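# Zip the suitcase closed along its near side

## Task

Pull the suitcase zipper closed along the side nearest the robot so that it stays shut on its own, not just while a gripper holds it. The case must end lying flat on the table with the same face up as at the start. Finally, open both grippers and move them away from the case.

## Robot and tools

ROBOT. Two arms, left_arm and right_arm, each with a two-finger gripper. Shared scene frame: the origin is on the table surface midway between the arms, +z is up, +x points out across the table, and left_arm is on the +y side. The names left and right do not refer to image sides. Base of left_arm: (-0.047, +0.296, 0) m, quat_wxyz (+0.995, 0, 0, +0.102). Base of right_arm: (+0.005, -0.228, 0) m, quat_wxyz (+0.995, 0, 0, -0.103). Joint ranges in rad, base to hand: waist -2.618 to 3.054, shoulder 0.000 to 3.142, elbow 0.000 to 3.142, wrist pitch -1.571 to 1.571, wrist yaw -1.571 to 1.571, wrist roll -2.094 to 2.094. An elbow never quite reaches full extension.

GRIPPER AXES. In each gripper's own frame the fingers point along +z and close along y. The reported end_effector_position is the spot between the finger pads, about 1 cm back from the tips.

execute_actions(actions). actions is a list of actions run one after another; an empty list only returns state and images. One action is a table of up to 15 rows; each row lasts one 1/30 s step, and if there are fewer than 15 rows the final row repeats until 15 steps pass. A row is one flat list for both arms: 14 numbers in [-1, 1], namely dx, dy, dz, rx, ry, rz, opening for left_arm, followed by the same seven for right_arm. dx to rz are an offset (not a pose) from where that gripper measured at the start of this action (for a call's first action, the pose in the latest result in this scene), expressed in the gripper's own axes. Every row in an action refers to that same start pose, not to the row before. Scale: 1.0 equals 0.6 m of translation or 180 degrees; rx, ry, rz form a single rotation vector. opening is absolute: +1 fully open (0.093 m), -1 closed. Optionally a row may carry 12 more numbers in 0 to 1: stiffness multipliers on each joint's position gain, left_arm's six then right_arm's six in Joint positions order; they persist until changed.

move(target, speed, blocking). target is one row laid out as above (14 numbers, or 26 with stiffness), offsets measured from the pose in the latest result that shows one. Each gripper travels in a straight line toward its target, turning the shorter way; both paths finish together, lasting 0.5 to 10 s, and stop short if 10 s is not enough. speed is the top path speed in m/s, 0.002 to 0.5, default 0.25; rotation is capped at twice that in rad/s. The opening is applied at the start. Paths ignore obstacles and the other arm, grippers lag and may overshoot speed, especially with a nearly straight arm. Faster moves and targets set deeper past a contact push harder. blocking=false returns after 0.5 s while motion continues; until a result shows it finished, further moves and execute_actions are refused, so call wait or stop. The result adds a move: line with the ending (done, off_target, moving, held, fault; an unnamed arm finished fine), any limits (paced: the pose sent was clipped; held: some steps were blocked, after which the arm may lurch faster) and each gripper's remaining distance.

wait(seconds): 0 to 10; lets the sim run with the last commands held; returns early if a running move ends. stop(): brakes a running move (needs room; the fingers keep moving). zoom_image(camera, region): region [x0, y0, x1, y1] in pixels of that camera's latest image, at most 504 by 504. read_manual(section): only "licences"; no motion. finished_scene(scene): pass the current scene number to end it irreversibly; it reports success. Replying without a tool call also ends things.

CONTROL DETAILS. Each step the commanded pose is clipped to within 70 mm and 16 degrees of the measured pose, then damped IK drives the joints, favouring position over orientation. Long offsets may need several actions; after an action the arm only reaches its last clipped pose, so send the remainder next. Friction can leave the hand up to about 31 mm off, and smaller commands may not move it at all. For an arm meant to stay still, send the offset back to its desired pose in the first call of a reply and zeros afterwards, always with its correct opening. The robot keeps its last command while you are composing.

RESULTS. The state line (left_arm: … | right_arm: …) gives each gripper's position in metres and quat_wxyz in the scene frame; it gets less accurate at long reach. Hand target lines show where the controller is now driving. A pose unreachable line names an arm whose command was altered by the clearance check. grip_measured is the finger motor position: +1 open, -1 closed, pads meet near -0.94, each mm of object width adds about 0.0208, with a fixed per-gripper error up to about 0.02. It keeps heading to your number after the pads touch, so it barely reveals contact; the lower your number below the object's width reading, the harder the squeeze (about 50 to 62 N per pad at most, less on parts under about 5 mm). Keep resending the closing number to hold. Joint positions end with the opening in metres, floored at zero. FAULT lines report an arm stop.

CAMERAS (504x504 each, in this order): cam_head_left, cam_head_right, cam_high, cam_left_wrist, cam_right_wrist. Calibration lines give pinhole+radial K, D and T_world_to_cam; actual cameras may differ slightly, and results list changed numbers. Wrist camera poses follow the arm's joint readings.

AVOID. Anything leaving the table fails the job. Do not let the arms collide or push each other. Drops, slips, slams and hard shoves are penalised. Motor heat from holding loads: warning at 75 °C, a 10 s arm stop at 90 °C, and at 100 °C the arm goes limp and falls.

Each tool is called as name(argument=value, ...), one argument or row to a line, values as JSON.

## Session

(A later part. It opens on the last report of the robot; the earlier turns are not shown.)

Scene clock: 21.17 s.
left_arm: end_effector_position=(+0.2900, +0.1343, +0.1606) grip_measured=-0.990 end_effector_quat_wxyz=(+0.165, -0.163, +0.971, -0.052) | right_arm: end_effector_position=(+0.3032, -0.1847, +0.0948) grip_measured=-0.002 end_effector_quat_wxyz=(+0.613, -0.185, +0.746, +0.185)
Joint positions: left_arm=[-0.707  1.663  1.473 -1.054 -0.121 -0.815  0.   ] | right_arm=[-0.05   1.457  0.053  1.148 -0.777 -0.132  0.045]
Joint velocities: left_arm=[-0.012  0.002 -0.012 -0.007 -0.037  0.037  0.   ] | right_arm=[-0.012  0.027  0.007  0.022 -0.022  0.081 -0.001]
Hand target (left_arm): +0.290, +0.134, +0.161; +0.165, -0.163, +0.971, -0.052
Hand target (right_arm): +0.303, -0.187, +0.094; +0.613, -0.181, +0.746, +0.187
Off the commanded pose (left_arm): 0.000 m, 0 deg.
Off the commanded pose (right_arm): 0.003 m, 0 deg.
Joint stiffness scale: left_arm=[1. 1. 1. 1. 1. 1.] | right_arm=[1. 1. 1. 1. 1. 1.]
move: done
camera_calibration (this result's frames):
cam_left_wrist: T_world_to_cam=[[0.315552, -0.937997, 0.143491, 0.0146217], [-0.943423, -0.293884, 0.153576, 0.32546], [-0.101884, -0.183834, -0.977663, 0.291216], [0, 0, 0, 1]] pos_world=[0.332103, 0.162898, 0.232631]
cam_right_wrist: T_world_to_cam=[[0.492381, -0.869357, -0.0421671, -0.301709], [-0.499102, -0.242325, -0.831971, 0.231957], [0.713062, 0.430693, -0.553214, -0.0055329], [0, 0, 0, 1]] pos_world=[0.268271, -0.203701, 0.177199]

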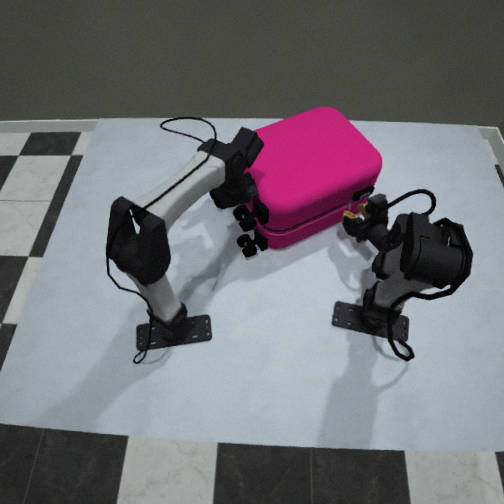

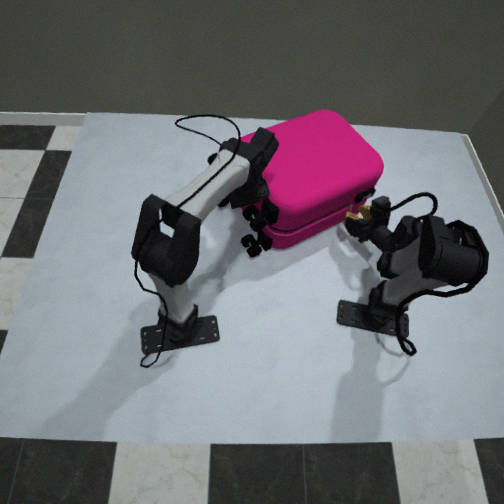

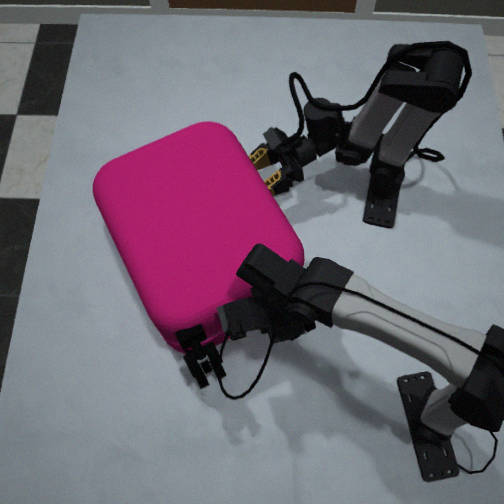

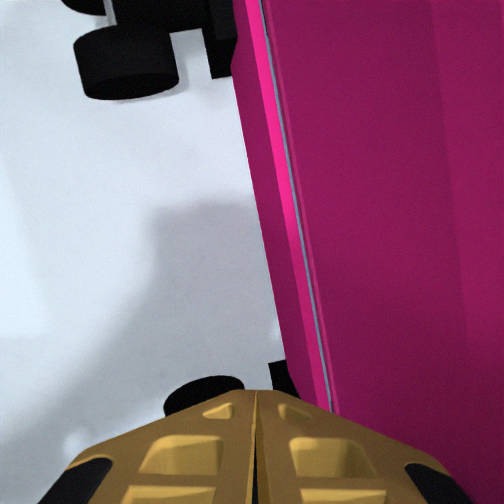

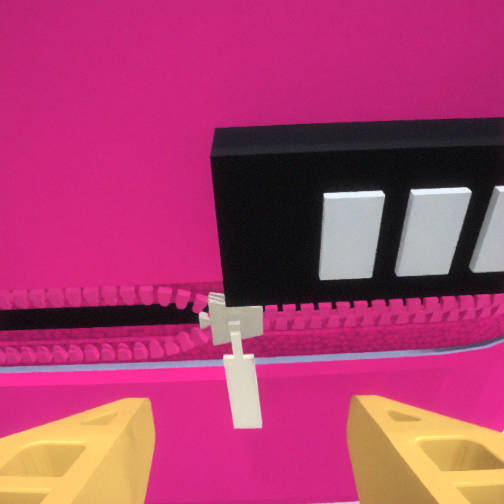

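move(
  target=[0,0,0,0,0,0,-1,-0.015,0,0.04,0,0,0,-0.5],
  speed=0.03,
)

move(
  target=[0,0,0,0,0,0,-1,-0.005,0,0.012,0,0,0,-1],
  speed=0.03,
)

Scene clock: 22.50 s.
left_arm: end_effector_position=(+0.2900, +0.1344, +0.1606) grip_measured=-0.990 end_effector_quat_wxyz=(+0.165, -0.164, +0.971, -0.052) | right_arm: end_effector_position=(+0.3166, -0.1758, +0.0971) grip_measured=-0.499 end_effector_quat_wxyz=(+0.612, -0.183, +0.747, +0.183)
Joint positions: left_arm=[-0.707  1.663  1.473 -1.054 -0.122 -0.815  0.   ] | right_arm=[ 0.024  1.488  0.093  1.152 -0.698 -0.107  0.021]
Joint velocities: left_arm=[ 0.002 -0.007  0.002 -0.007 -0.022 -0.037  0.   ] | right_arm=[-0.002 -0.002 -0.007  0.007 -0.007  0.051 -0.   ]
Hand target (left_arm): +0.290, +0.134, +0.161; +0.165, -0.163, +0.971, -0.052
Hand target (right_arm): +0.325, -0.172, +0.100; +0.613, -0.185, +0.746, +0.185
Off the commanded pose (left_arm): 0.000 m, 0 deg.
Off the commanded pose (right_arm): 0.010 m, 0 deg.
Joint stiffness scale: left_arm=[1. 1. 1. 1. 1. 1.] | right_arm=[1. 1. 1. 1. 1. 1.]
move: done
camera_calibration (this result's frames):
cam_left_wrist: T_world_to_cam=[[0.315641, -0.938003, 0.143249, 0.014679], [-0.943414, -0.294048, 0.153319, 0.325563], [-0.101692, -0.183537, -0.977739, 0.291154], [0, 0, 0, 1]] pos_world=[0.332116, 0.162937, 0.232654]
cam_right_wrist: T_world_to_cam=[[0.48685, -0.872461, -0.0423029, -0.299273], [-0.50282, -0.240324, -0.830311, 0.24402], [0.714247, 0.425508, -0.555692, -0.018697], [0, 0, 0, 1]] pos_world=[0.281753, -0.194505, 0.179562]

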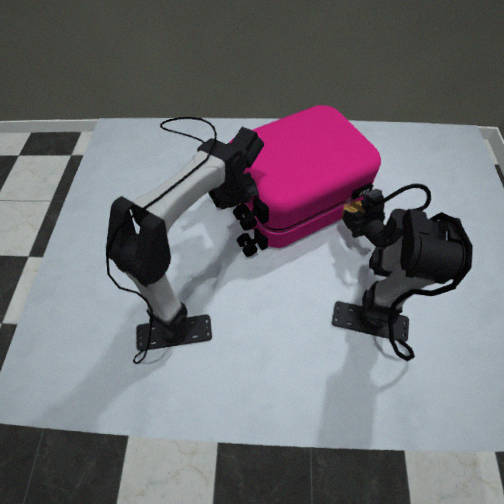

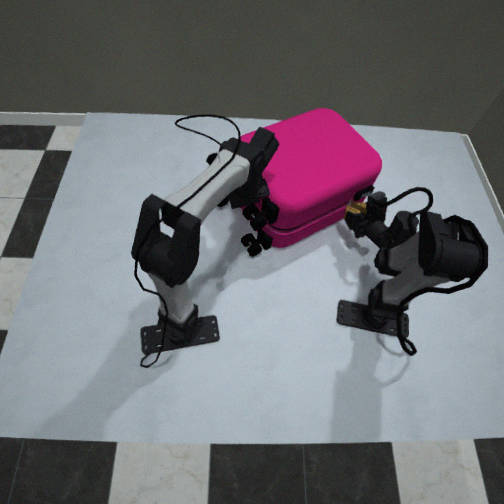

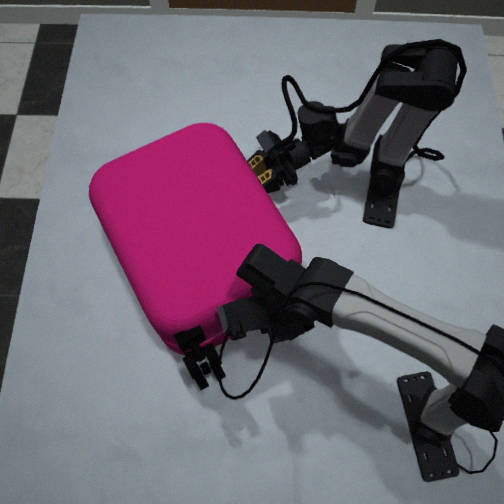

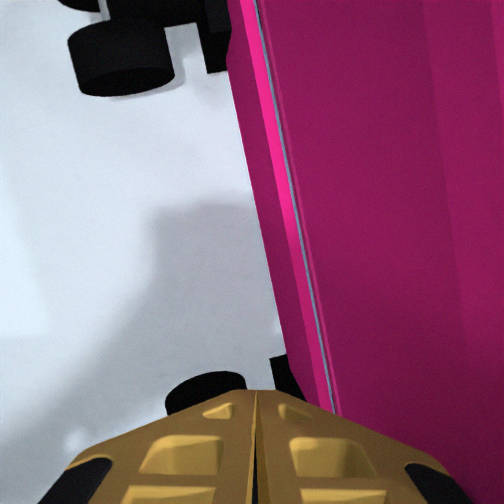

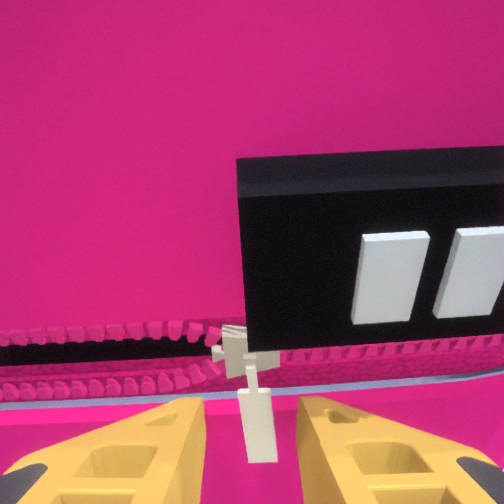

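Scene clock: 23.20 s.
left_arm: end_effector_position=(+0.2900, +0.1344, +0.1606) grip_measured=-0.990 end_effector_quat_wxyz=(+0.165, -0.164, +0.971, -0.052) | right_arm: end_effector_position=(+0.3167, -0.1751, +0.0968) grip_measured=-0.976 end_effector_quat_wxyz=(+0.611, -0.182, +0.748, +0.183)
Joint positions: left_arm=[-0.707  1.663  1.473 -1.054 -0.122 -0.815  0.   ] | right_arm=[ 0.029  1.488  0.093  1.152 -0.693 -0.104  0.   ]
Joint velocities: left_arm=[ 0.022 -0.002 -0.012  0.022 -0.007  0.022  0.   ] | right_arm=[ 0.002 -0.007  0.007 -0.007 -0.037 -0.051  0.   ]
Hand target (left_arm): +0.290, +0.134, +0.161; +0.165, -0.164, +0.971, -0.052
Hand target (right_arm): +0.323, -0.172, +0.099; +0.612, -0.183, +0.748, +0.183
Off the commanded pose (left_arm): 0.000 m, 0 deg.
Off the commanded pose (right_arm): 0.007 m, 0 deg.
Joint stiffness scale: left_arm=[1. 1. 1. 1. 1. 1.] | right_arm=[1. 1. 1. 1. 1. 1.]
move: done
camera_calibration (this result's frames):
cam_left_wrist: T_world_to_cam=[[0.315641, -0.938003, 0.143249, 0.014679], [-0.943414, -0.294048, 0.153319, 0.325563], [-0.101692, -0.183537, -0.977739, 0.291154], [0, 0, 0, 1]] pos_world=[0.332116, 0.162937, 0.232654]
cam_right_wrist: T_world_to_cam=[[0.486044, -0.872782, -0.0448637, -0.298276], [-0.505069, -0.238633, -0.829433, 0.244941], [0.713208, 0.4258, -0.556801, -0.0187508], [0, 0, 0, 1]] pos_world=[0.282061, -0.193895, 0.17934]

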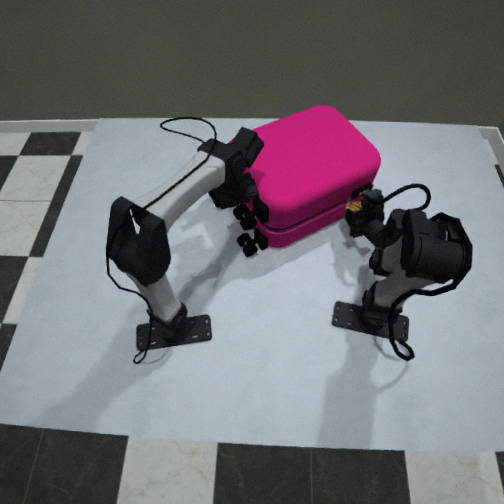

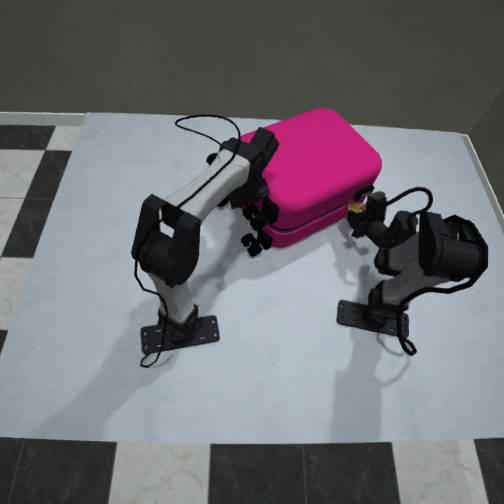

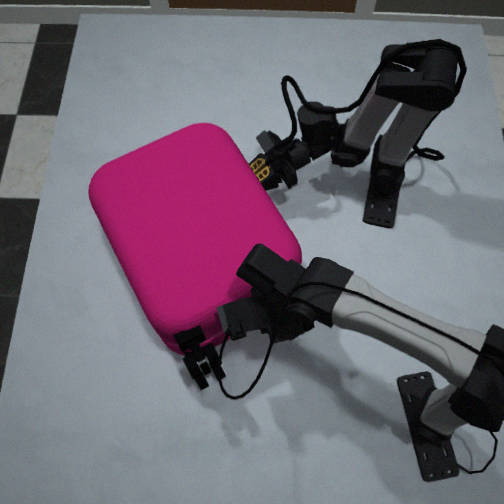

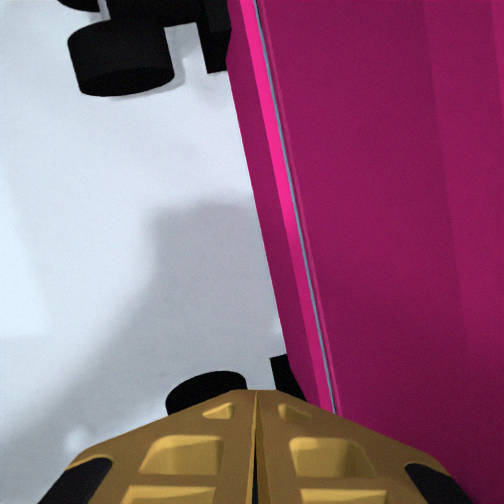

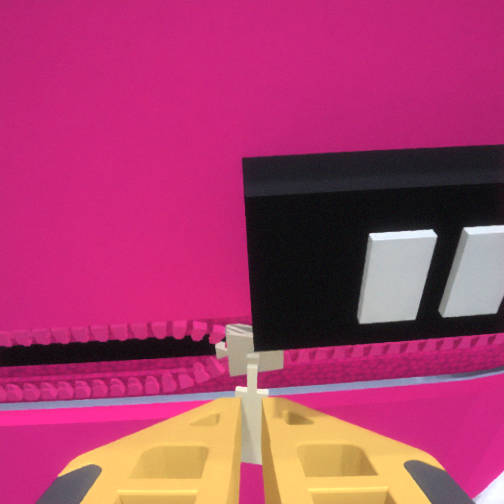

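Gripped.

move(
  target=[0,-0.02,0,0,0,0,-1,0,0.15,0,0,0,0,-1],
  speed=0.04,
)

Scene clock: 31.20 s.
left_arm: end_effector_position=(+0.2912, +0.1481, +0.1617) grip_measured=-0.990 end_effector_quat_wxyz=(+0.175, -0.180, +0.968, -0.015) | right_arm: end_effector_position=(+0.2982, -0.1345, +0.0978) grip_measured=-0.977 end_effector_quat_wxyz=(+0.614, -0.113, +0.774, +0.105)
Joint positions: left_arm=[-0.707  1.672  1.488 -1.092 -0.197 -0.84   0.   ] | right_arm=[ 0.51   1.233  0.007  0.999 -0.011  0.021  0.   ]
Joint velocities: left_arm=[-0.012 -0.012  0.002 -0.022  0.022  0.007  0.   ] | right_arm=[ 0.002 -0.046 -0.002 -0.081 -0.037 -0.007  0.   ]
Hand target (left_arm): +0.293, +0.124, +0.163; +0.165, -0.163, +0.971, -0.051
Hand target (right_arm): +0.281, -0.098, +0.099; +0.600, -0.181, +0.760, +0.175
Off the commanded pose (left_arm): 0.025 m, 5 deg.
Off the commanded pose (right_arm): 0.046 m, 12 deg.
Joint stiffness scale: left_arm=[1. 1. 1. 1. 1. 1.] | right_arm=[1. 1. 1. 1. 1. 1.]
joint sent to its limit (right arm) — the command would take joint 3 (elbow) past its lower limit, so that joint was sent only as far as its limit.
move: off_target (left_arm, right_arm)
camera_calibration (this result's frames):
cam_left_wrist: T_world_to_cam=[[0.357911, -0.930286, 0.0804212, 0.0236917], [-0.929619, -0.346903, 0.124368, 0.339006], [-0.0877995, -0.119274, -0.988972, 0.283144], [0, 0, 0, 1]] pos_world=[0.331527, 0.173414, 0.235955]
cam_right_wrist: T_world_to_cam=[[0.293406, -0.955864, -0.0153938, -0.210373], [-0.567745, -0.161271, -0.807253, 0.273013], [0.769141, 0.245593, -0.590005, -0.0599766], [0, 0, 0, 1]] pos_world=[0.262857, -0.142329, 0.181765]

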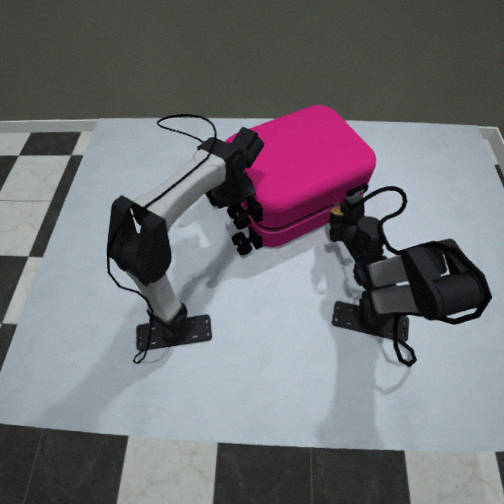

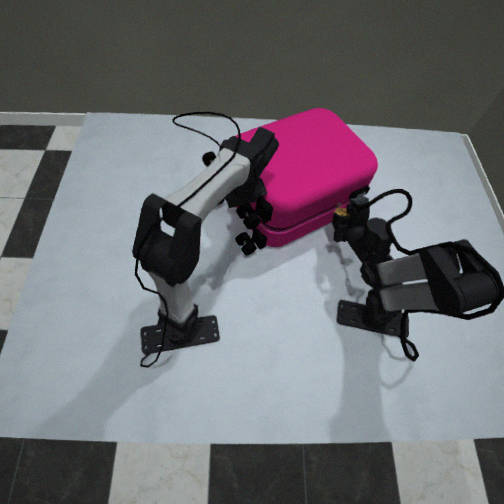

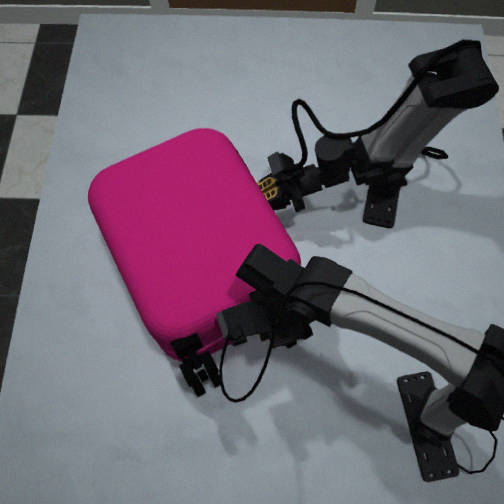

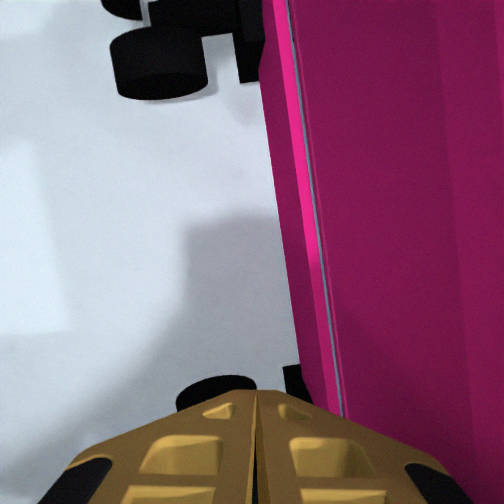

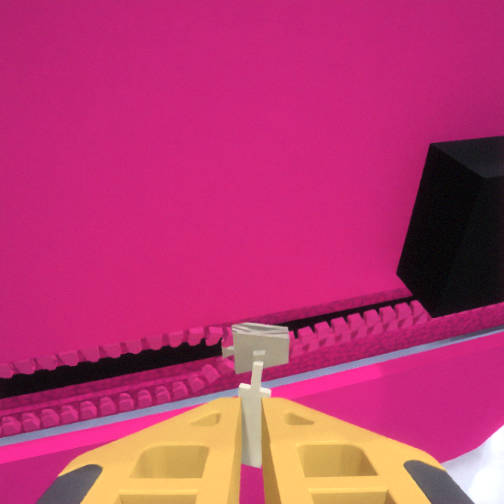

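Working. Push with left, pull with right.

execute_actions(
  actions=[
    [[0,-0.09,0,0.03,0,0,-1,0,0.09,-0.01,-0.07,0,0,-1]],
    [[0,-0.09,0,0.03,0,0,-1,0,0.09,-0.01,-0.07,0,0,-1]],
    [[0,-0.09,0,0.03,0,0,-1,0,0.09,-0.01,-0.07,0,0,-1]],
    [[0,-0.09,0,0.03,0,0,-1,0,0.09,-0.01,-0.07,0,0,-1]],
  ],
)

Scene clock: 33.40 s.
left_arm: end_effector_position=(+0.2849, +0.1557, +0.1671) grip_measured=-0.990 end_effector_quat_wxyz=(+0.123, -0.165, +0.970, +0.129) | right_arm: end_effector_position=(+0.2839, -0.1090, +0.0983) grip_measured=-0.977 end_effector_quat_wxyz=(+0.607, -0.090, +0.780, +0.122)
Joint positions: left_arm=[-0.769  1.893  1.792 -1.459 -0.358 -0.899  0.   ] | right_arm=[0.716 1.171 0.007 0.923 0.19  0.131 0.   ]
Joint velocities: left_arm=[ 0.007  0.002 -0.007 -0.037  0.007 -0.007  0.   ] | right_arm=[-0.002  0.007 -0.002  0.022  0.066  0.037  0.   ]
Hand target (left_arm): +0.301, +0.106, +0.161; +0.142, -0.162, +0.975, +0.052
Hand target (right_arm): +0.265, -0.070, +0.103; +0.593, -0.160, +0.763, +0.199
Off the commanded pose (left_arm): 0.057 m, 9 deg.
Off the commanded pose (right_arm): 0.047 m, 13 deg.
Joint stiffness scale: left_arm=[1. 1. 1. 1. 1. 1.] | right_arm=[1. 1. 1. 1. 1. 1.]
camera_calibration (this result's frames):
cam_left_wrist: T_world_to_cam=[[0.364441, -0.904445, -0.221726, 0.0771919], [-0.899907, -0.403286, 0.165915, 0.328543], [-0.23948, 0.139066, -0.96089, 0.287144], [0, 0, 0, 1]] pos_world=[0.336291, 0.162381, 0.238519]
cam_right_wrist: T_world_to_cam=[[0.277777, -0.957813, -0.0737193, -0.171879], [-0.591721, -0.110142, -0.798583, 0.280931], [0.756773, 0.26545, -0.597353, -0.0485014], [0, 0, 0, 1]] pos_world=[0.250681, -0.120811, 0.182703]

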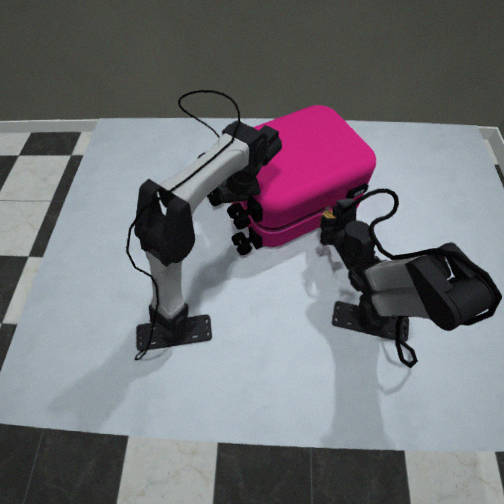

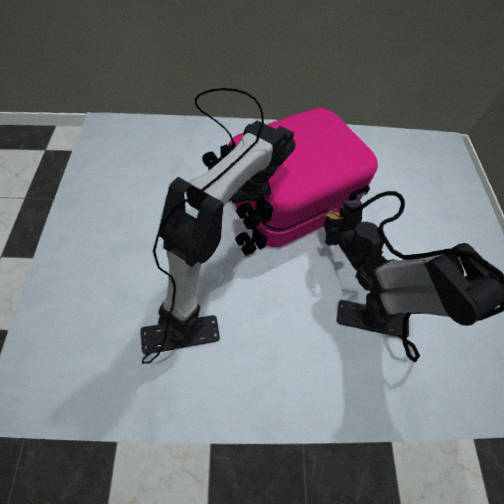

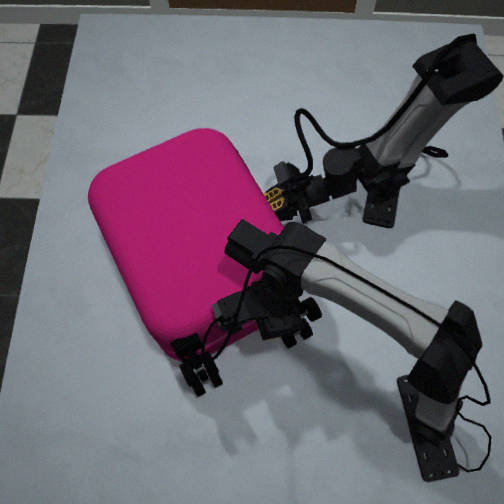

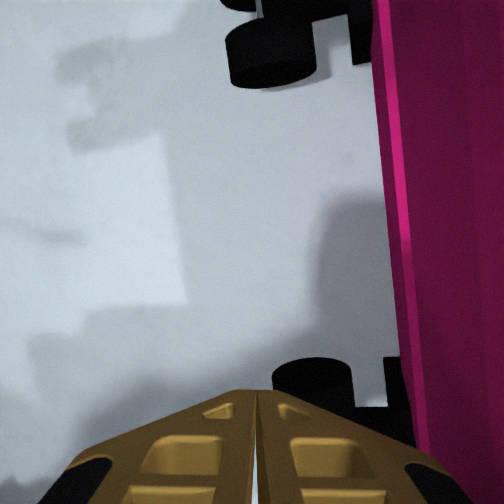

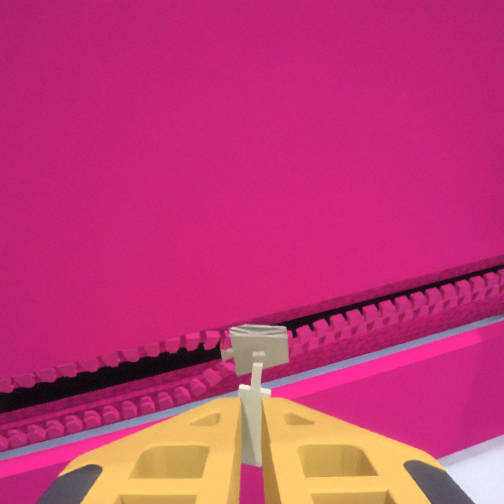

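execute_actions(
  actions=[
    [[0,-0.07,0,0.07,0,0,-1,0,0.11,-0.025,-0.075,0,0,-1]],
    [[0,-0.07,0,0.07,0,0,-1,0,0.11,-0.025,-0.075,0,0,-1]],
    [[0,-0.07,0,0.07,0,0,-1,0,0.11,-0.025,-0.075,0,0,-1]],
    [[0,-0.07,0,0.07,0,0,-1,0,0.11,-0.025,-0.075,0,0,-1]],
    [[0,-0.07,0,0.07,0,0,-1,0,0.11,-0.025,-0.075,0,0,-1]],
  ],
)

Scene clock: 36.13 s.
left_arm: end_effector_position=(+0.2873, +0.1303, +0.1613) grip_measured=-0.990 end_effector_quat_wxyz=(+0.121, -0.167, +0.978, -0.032) | right_arm: end_effector_position=(+0.1003, +0.0549, +0.1224) grip_measured=-0.986 end_effector_quat_wxyz=(+0.503, -0.335, +0.685, +0.407)
Joint positions: left_arm=[-0.711  1.749  1.6   -1.192 -0.102 -0.832  0.   ] | right_arm=[1.589 1.015 0.005 0.841 0.244 0.267 0.   ]
Joint velocities: left_arm=[-0.002 -0.007 -0.022  0.007  0.007  0.007  0.   ] | right_arm=[ 0.007  0.012  0.002  0.037 -0.007 -0.051  0.   ]
Hand target (left_arm): +0.299, +0.101, +0.167; +0.141, -0.148, +0.974, -0.099
Hand target (right_arm): +0.097, +0.059, +0.130; +0.505, -0.332, +0.678, +0.419
Off the commanded pose (left_arm): 0.034 m, 9 deg.
Off the commanded pose (right_arm): 0.010 m, 2 deg.
Joint stiffness scale: left_arm=[1. 1. 1. 1. 1. 1.] | right_arm=[1. 1. 1. 1. 1. 1.]
camera_calibration (this result's frames):
cam_left_wrist: T_world_to_cam=[[0.332591, -0.938815, 0.0894916, 0.0155205], [-0.923301, -0.304821, 0.233666, 0.304361], [-0.192091, -0.160343, -0.96819, 0.312196], [0, 0, 0, 1]] pos_world=[0.335825, 0.157405, 0.229757]
cam_right_wrist: T_world_to_cam=[[0.864261, -0.455391, -0.21371, -0.0313507], [-0.411946, -0.396881, -0.820235, 0.209951], [0.288711, 0.796934, -0.530606, 0.0709548], [0, 0, 0, 1]] pos_world=[0.0930982, 0.0125025, 0.203158]

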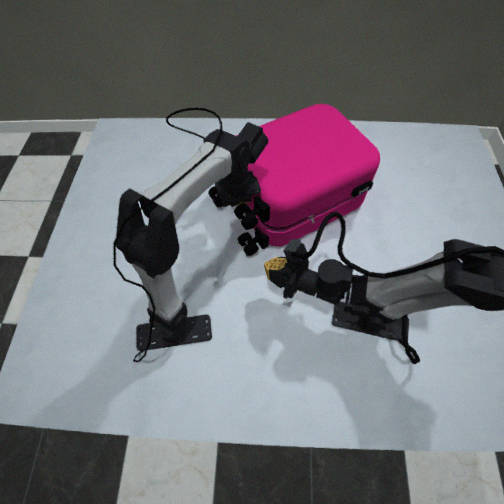

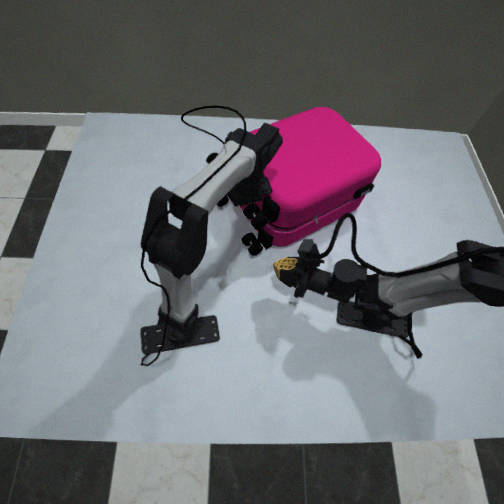

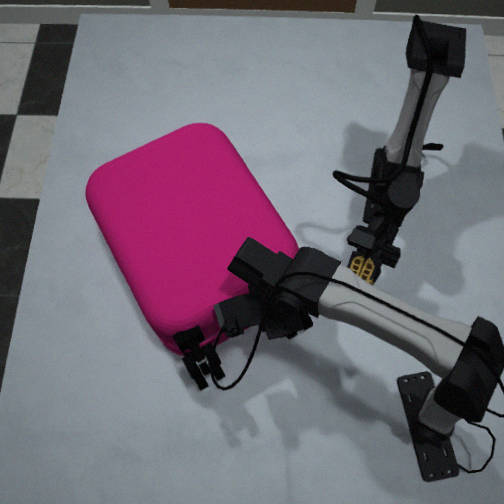

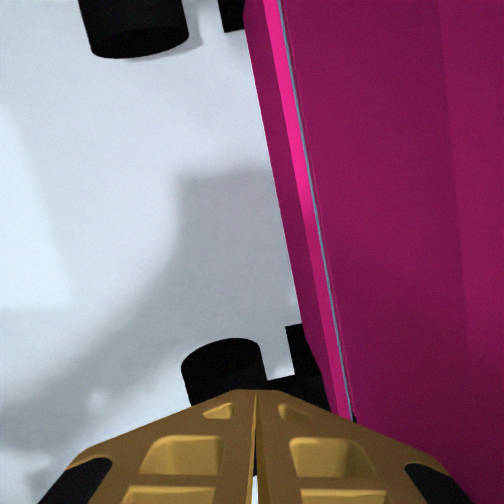

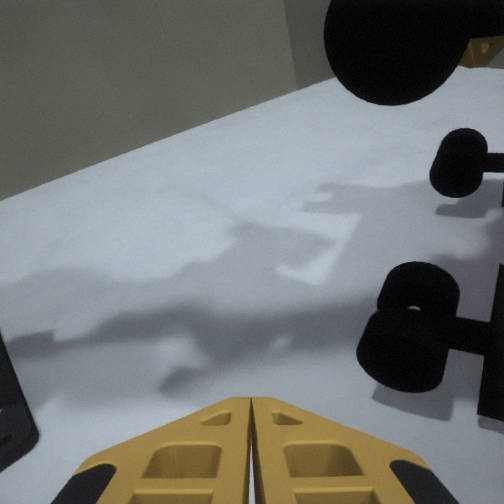

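move(
  target=[0,0,0,0,0,0,-1,-0.01,-0.3,-0.094,0.183,-0.019,-0.021,-0.2],
  speed=0.1,
)

Scene clock: 40.00 s.
left_arm: end_effector_position=(+0.2870, +0.1314, +0.1612) grip_measured=-0.990 end_effector_quat_wxyz=(+0.121, -0.167, +0.978, -0.029) | right_arm: end_effector_position=(+0.2337, -0.0740, +0.1014) grip_measured=-0.201 end_effector_quat_wxyz=(+0.568, -0.191, +0.781, +0.175)
Joint positions: left_arm=[-0.71   1.748  1.6   -1.194 -0.105 -0.832  0.   ] | right_arm=[0.876 0.703 0.005 0.398 0.125 0.098 0.036]
Joint velocities: left_arm=[ 0.007 -0.002 -0.002 -0.022  0.022  0.007  0.   ] | right_arm=[-0.017  0.007 -0.012 -0.022 -0.051 -0.007 -0.002]
Hand target (left_arm): +0.287, +0.130, +0.161; +0.122, -0.167, +0.978, -0.032
Hand target (right_arm): +0.235, -0.075, +0.099; +0.566, -0.192, +0.782, +0.174
Off the commanded pose (left_arm): 0.001 m, 0 deg.
Off the commanded pose (right_arm): 0.004 m, 7 deg.
Joint stiffness scale: left_arm=[1. 1. 1. 1. 1. 1.] | right_arm=[1. 1. 1. 1. 1. 1.]
joint sent to its limit (right arm) — the command would take joint 3 (elbow) past its lower limit, so that joint was sent only as far as its limit.
move: off_target (right_arm)
camera_calibration (this result's frames):
cam_left_wrist: T_world_to_cam=[[0.334102, -0.93867, 0.0852925, 0.0168806], [-0.922661, -0.307229, 0.233037, 0.304728], [-0.192541, -0.156554, -0.96872, 0.311977], [0, 0, 0, 1]] pos_world=[0.335589, 0.158308, 0.229766]
cam_right_wrist: T_world_to_cam=[[0.487822, -0.871605, -0.0483105, -0.169455], [-0.582008, -0.283495, -0.762166, 0.238842], [0.650612, 0.399918, -0.645576, 0.021697], [0, 0, 0, 1]] pos_world=[0.207555, -0.0886647, 0.187858]

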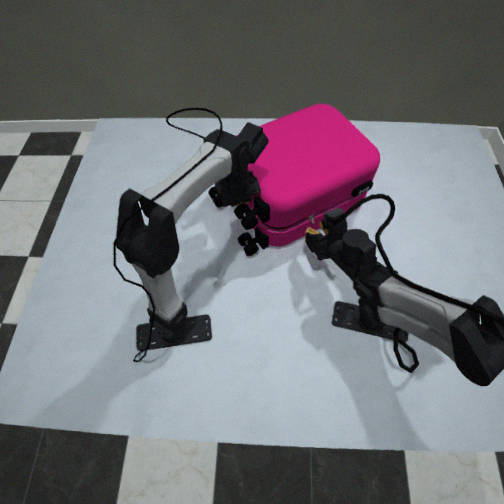

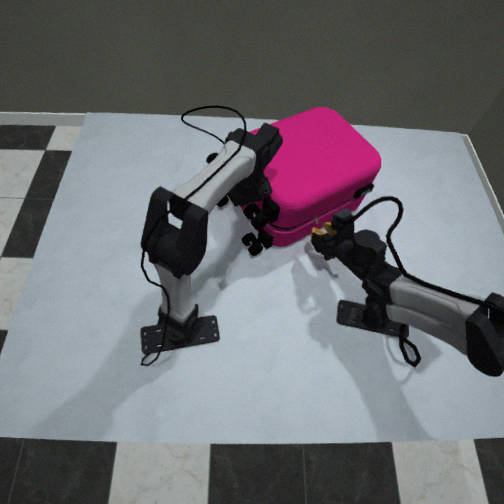

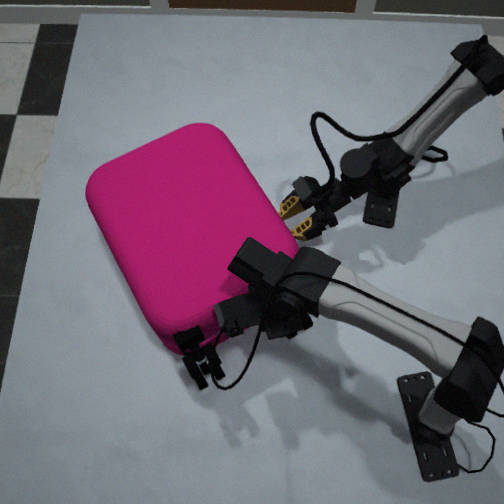

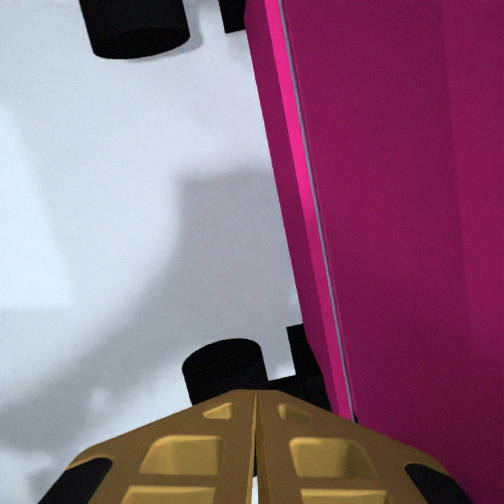

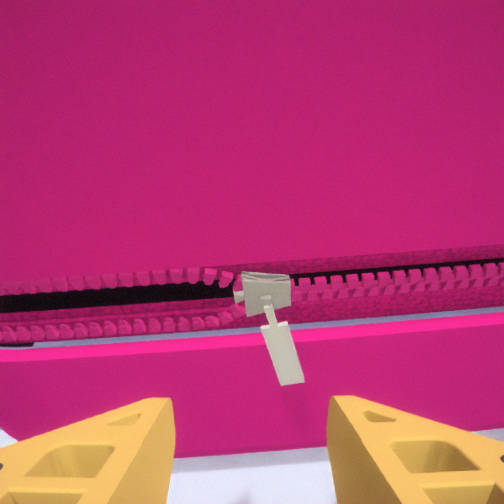

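move(
  target=[0,0,0,0,0,0,-1,-0.015,-0.015,0.065,0,-0.03,0,-0.2],
  speed=0.03,
)

move(
  target=[0,0,0,0,0,0,-1,-0.005,0,0.012,0,0,0,-1],
  speed=0.03,
)

Scene clock: 42.07 s.
left_arm: end_effector_position=(+0.2968, +0.1377, +0.1635) grip_measured=-0.990 end_effector_quat_wxyz=(+0.145, -0.174, +0.974, -0.019) | right_arm: end_effector_position=(+0.2655, -0.0598, +0.0919) grip_measured=-0.201 end_effector_quat_wxyz=(+0.591, -0.190, +0.761, +0.188)
Joint positions: left_arm=[-0.702  1.748  1.6   -1.169 -0.149 -0.832  0.   ] | right_arm=[0.804 1.317 0.005 1.08  0.044 0.074 0.036]
Joint velocities: left_arm=[-0.017 -0.012  0.002 -0.022 -0.022 -0.007  0.   ] | right_arm=[ 0.007  0.037  0.002  0.066 -0.022  0.022 -0.001]
Hand target (left_arm): +0.287, +0.132, +0.161; +0.122, -0.168, +0.978, -0.029
Hand target (right_arm): +0.273, -0.062, +0.098; +0.604, -0.182, +0.754, +0.184
Off the commanded pose (left_arm): 0.012 m, 3 deg.
Off the commanded pose (right_arm): 0.010 m, 2 deg.
Joint stiffness scale: left_arm=[1. 1. 1. 1. 1. 1.] | right_arm=[1. 1. 1. 1. 1. 1.]
move: off_target (left_arm)
camera_calibration (this result's frames):
cam_left_wrist: T_world_to_cam=[[0.347597, -0.934548, 0.0761321, 0.0162589], [-0.92582, -0.329226, 0.185654, 0.326802], [-0.148438, -0.135017, -0.979661, 0.302852], [0, 0, 0, 1]] pos_world=[0.341863, 0.163677, 0.234782]
cam_right_wrist: T_world_to_cam=[[0.501903, -0.863229, -0.0541261, -0.175766], [-0.535866, -0.261224, -0.802876, 0.24689], [0.678926, 0.43197, -0.593684, -0.0211953], [0, 0, 0, 1]] pos_world=[0.234908, -0.0780768, 0.176125]

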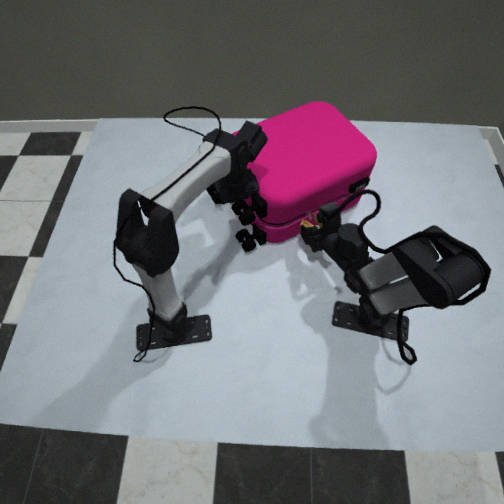

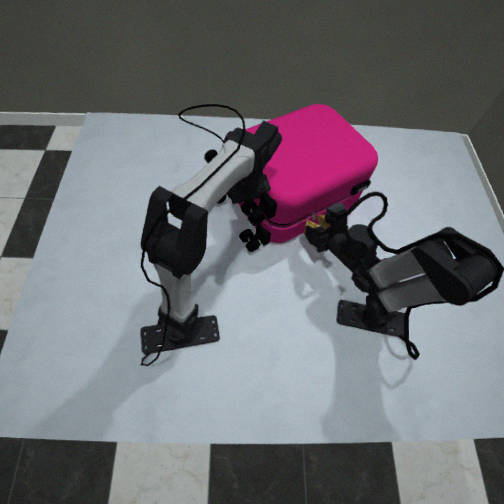

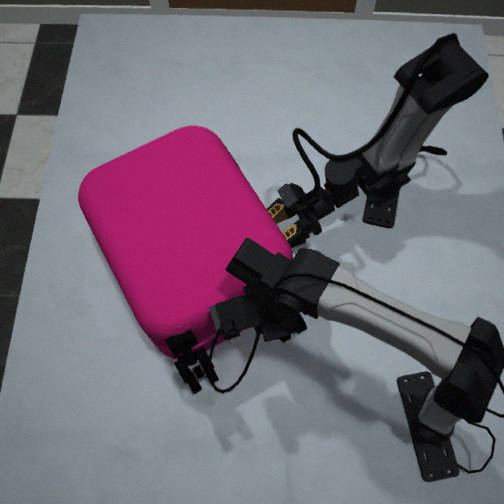

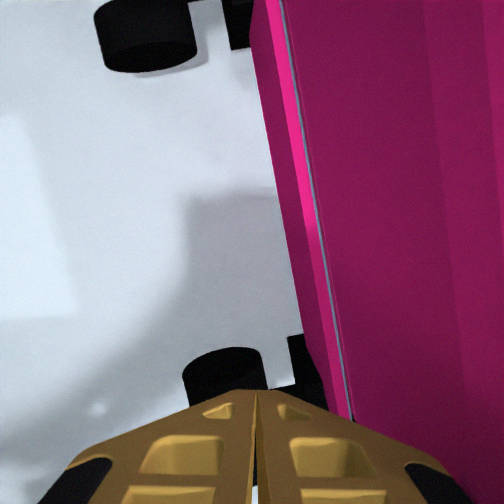

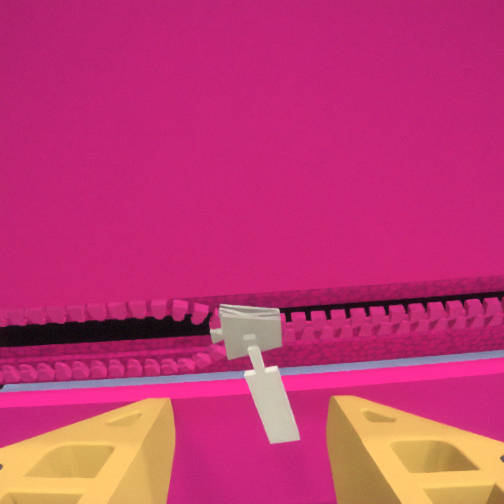

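Scene clock: 42.77 s.
left_arm: end_effector_position=(+0.3001, +0.1401, +0.1645) grip_measured=-0.990 end_effector_quat_wxyz=(+0.153, -0.176, +0.972, -0.015) | right_arm: end_effector_position=(+0.2656, -0.0593, +0.0917) grip_measured=-0.983 end_effector_quat_wxyz=(+0.592, -0.190, +0.760, +0.189)
Joint positions: left_arm=[-0.7    1.748  1.6   -1.161 -0.166 -0.832  0.   ] | right_arm=[0.806 1.326 0.005 1.09  0.045 0.075 0.   ]
Joint velocities: left_arm=[ 0.002 -0.007  0.002 -0.051 -0.037 -0.007  0.   ] | right_arm=[-0.012  0.012 -0.002  0.037  0.037  0.007  0.   ]
Hand target (left_arm): +0.297, +0.138, +0.164; +0.145, -0.174, +0.974, -0.019
Hand target (right_arm): +0.272, -0.056, +0.093; +0.592, -0.190, +0.761, +0.188
Off the commanded pose (left_arm): 0.004 m, 1 deg.
Off the commanded pose (right_arm): 0.008 m, 0 deg.
Joint stiffness scale: left_arm=[1. 1. 1. 1. 1. 1.] | right_arm=[1. 1. 1. 1. 1. 1.]
move: done
camera_calibration (this result's frames):
cam_left_wrist: T_world_to_cam=[[0.352682, -0.933001, 0.071586, 0.0163018], [-0.926305, -0.337263, 0.167965, 0.334693], [-0.132568, -0.125548, -0.98319, 0.299098], [0, 0, 0, 1]] pos_world=[0.343929, 0.16564, 0.236687]
cam_right_wrist: T_world_to_cam=[[0.502475, -0.86286, -0.0546872, -0.175432], [-0.535139, -0.260704, -0.803529, 0.246803], [0.679076, 0.433019, -0.592748, -0.0216664], [0, 0, 0, 1]] pos_world=[0.234937, -0.0776487, 0.175877]

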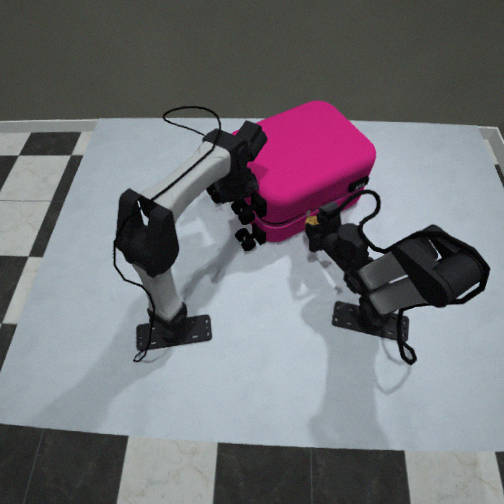

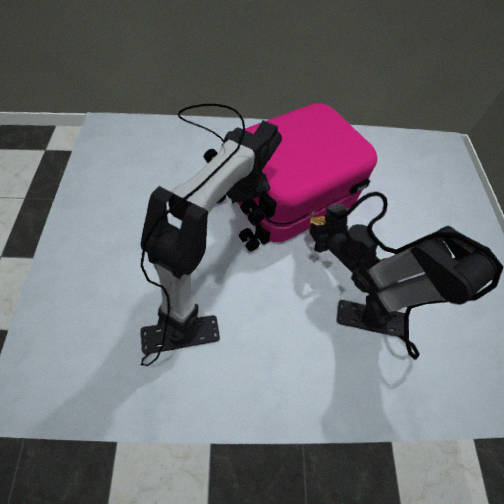

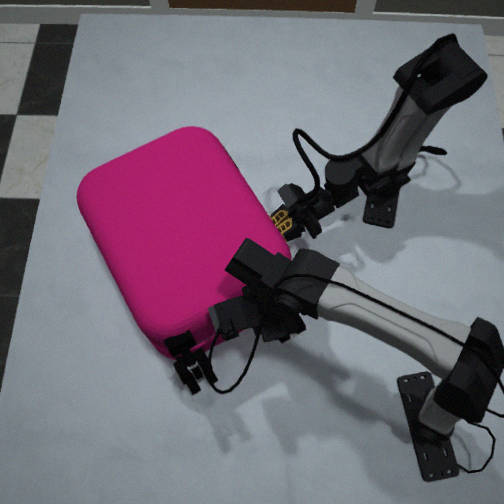

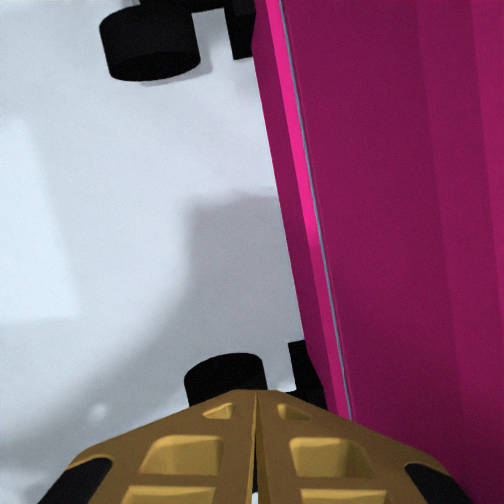

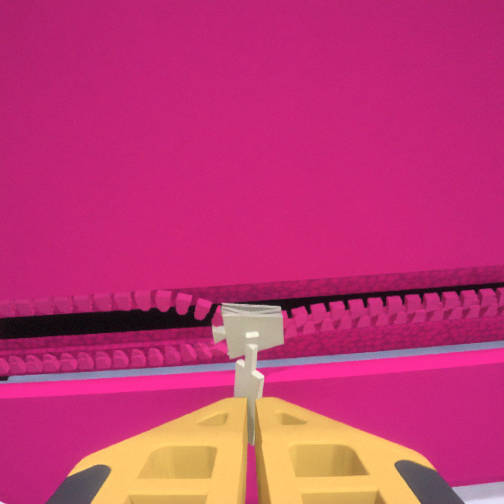

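move(
  target=[0,-0.06,0,0,0,0,-1,-0.01,0.2,0.005,0,0,0,-1],
  speed=0.04,
)

Scene clock: 46.20 s.
left_arm: end_effector_position=(+0.2982, +0.1396, +0.1676) grip_measured=-0.990 end_effector_quat_wxyz=(+0.140, -0.182, +0.973, +0.034) | right_arm: end_effector_position=(+0.2082, +0.0396, +0.1013) grip_measured=-0.986 end_effector_quat_wxyz=(+0.591, -0.194, +0.761, +0.185)
Joint positions: left_arm=[-0.733  1.826  1.717 -1.291 -0.234 -0.877  0.   ] | right_arm=[1.439 1.445 0.2   0.946 0.657 0.24  0.   ]
Joint velocities: left_arm=[-0.007 -0.007 -0.007 -0.037 -0.037  0.081  0.   ] | right_arm=[-0.002 -0.007  0.007  0.007  0.022  0.022  0.   ]
Hand target (left_arm): +0.310, +0.107, +0.168; +0.151, -0.175, +0.973, -0.015
Hand target (right_arm): +0.208, +0.045, +0.104; +0.593, -0.191, +0.760, +0.187
Off the commanded pose (left_arm): 0.036 m, 6 deg.
Off the commanded pose (right_arm): 0.007 m, 1 deg.
Joint stiffness scale: left_arm=[1. 1. 1. 1. 1. 1.] | right_arm=[1. 1. 1. 1. 1. 1.]
move: off_target (left_arm)
camera_calibration (this result's frames):
cam_left_wrist: T_world_to_cam=[[0.376789, -0.925907, -0.0269438, 0.0246396], [-0.91008, -0.375454, 0.175468, 0.331466], [-0.172583, -0.0415931, -0.984116, 0.302227], [0, 0, 0, 1]] pos_world=[0.344536, 0.159835, 0.239929]
cam_right_wrist: T_world_to_cam=[[0.504399, -0.862343, -0.0441138, -0.0622176], [-0.533665, -0.271172, -0.801041, 0.249516], [0.67881, 0.427587, -0.596982, -0.019122], [0, 0, 0, 1]] pos_world=[0.177521, 0.0221852, 0.185712]

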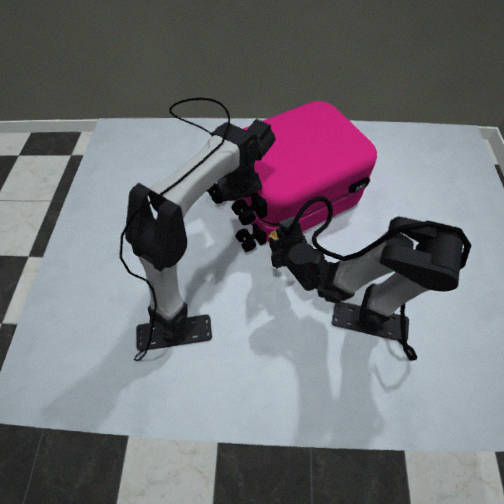

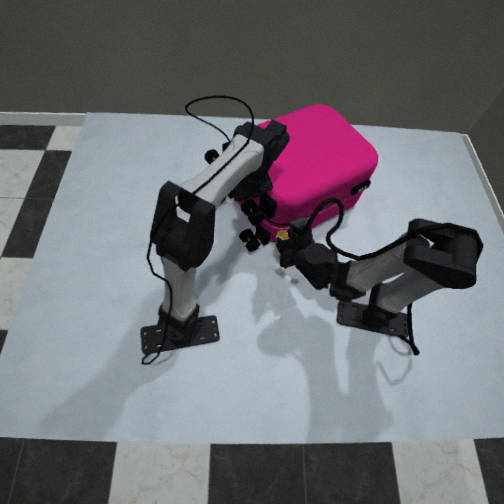

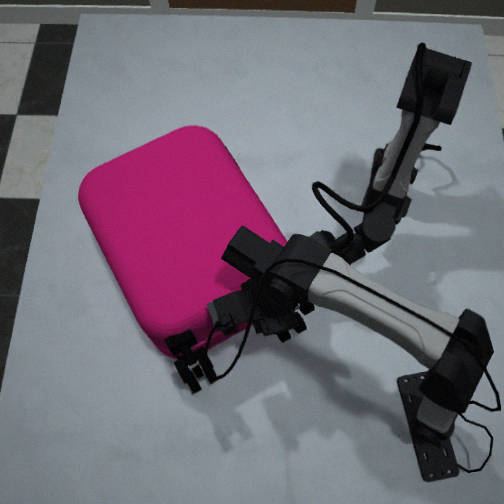

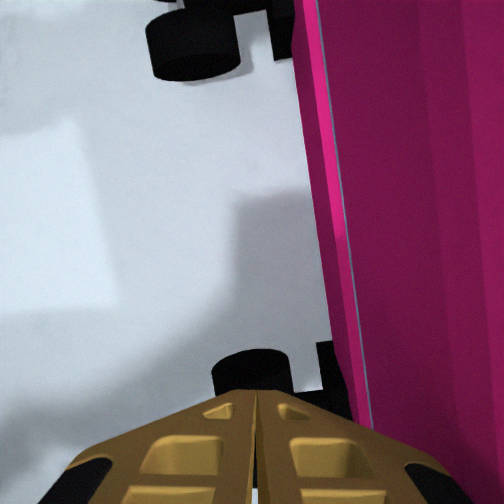

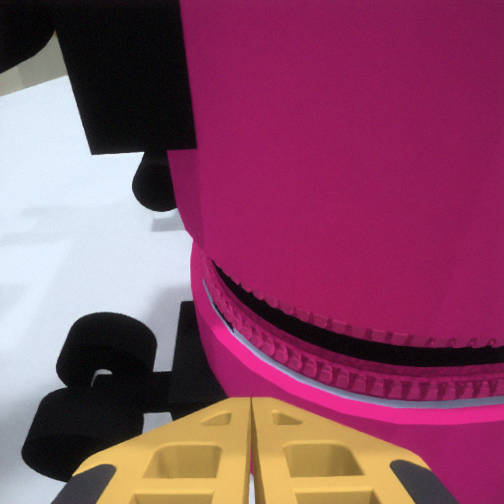

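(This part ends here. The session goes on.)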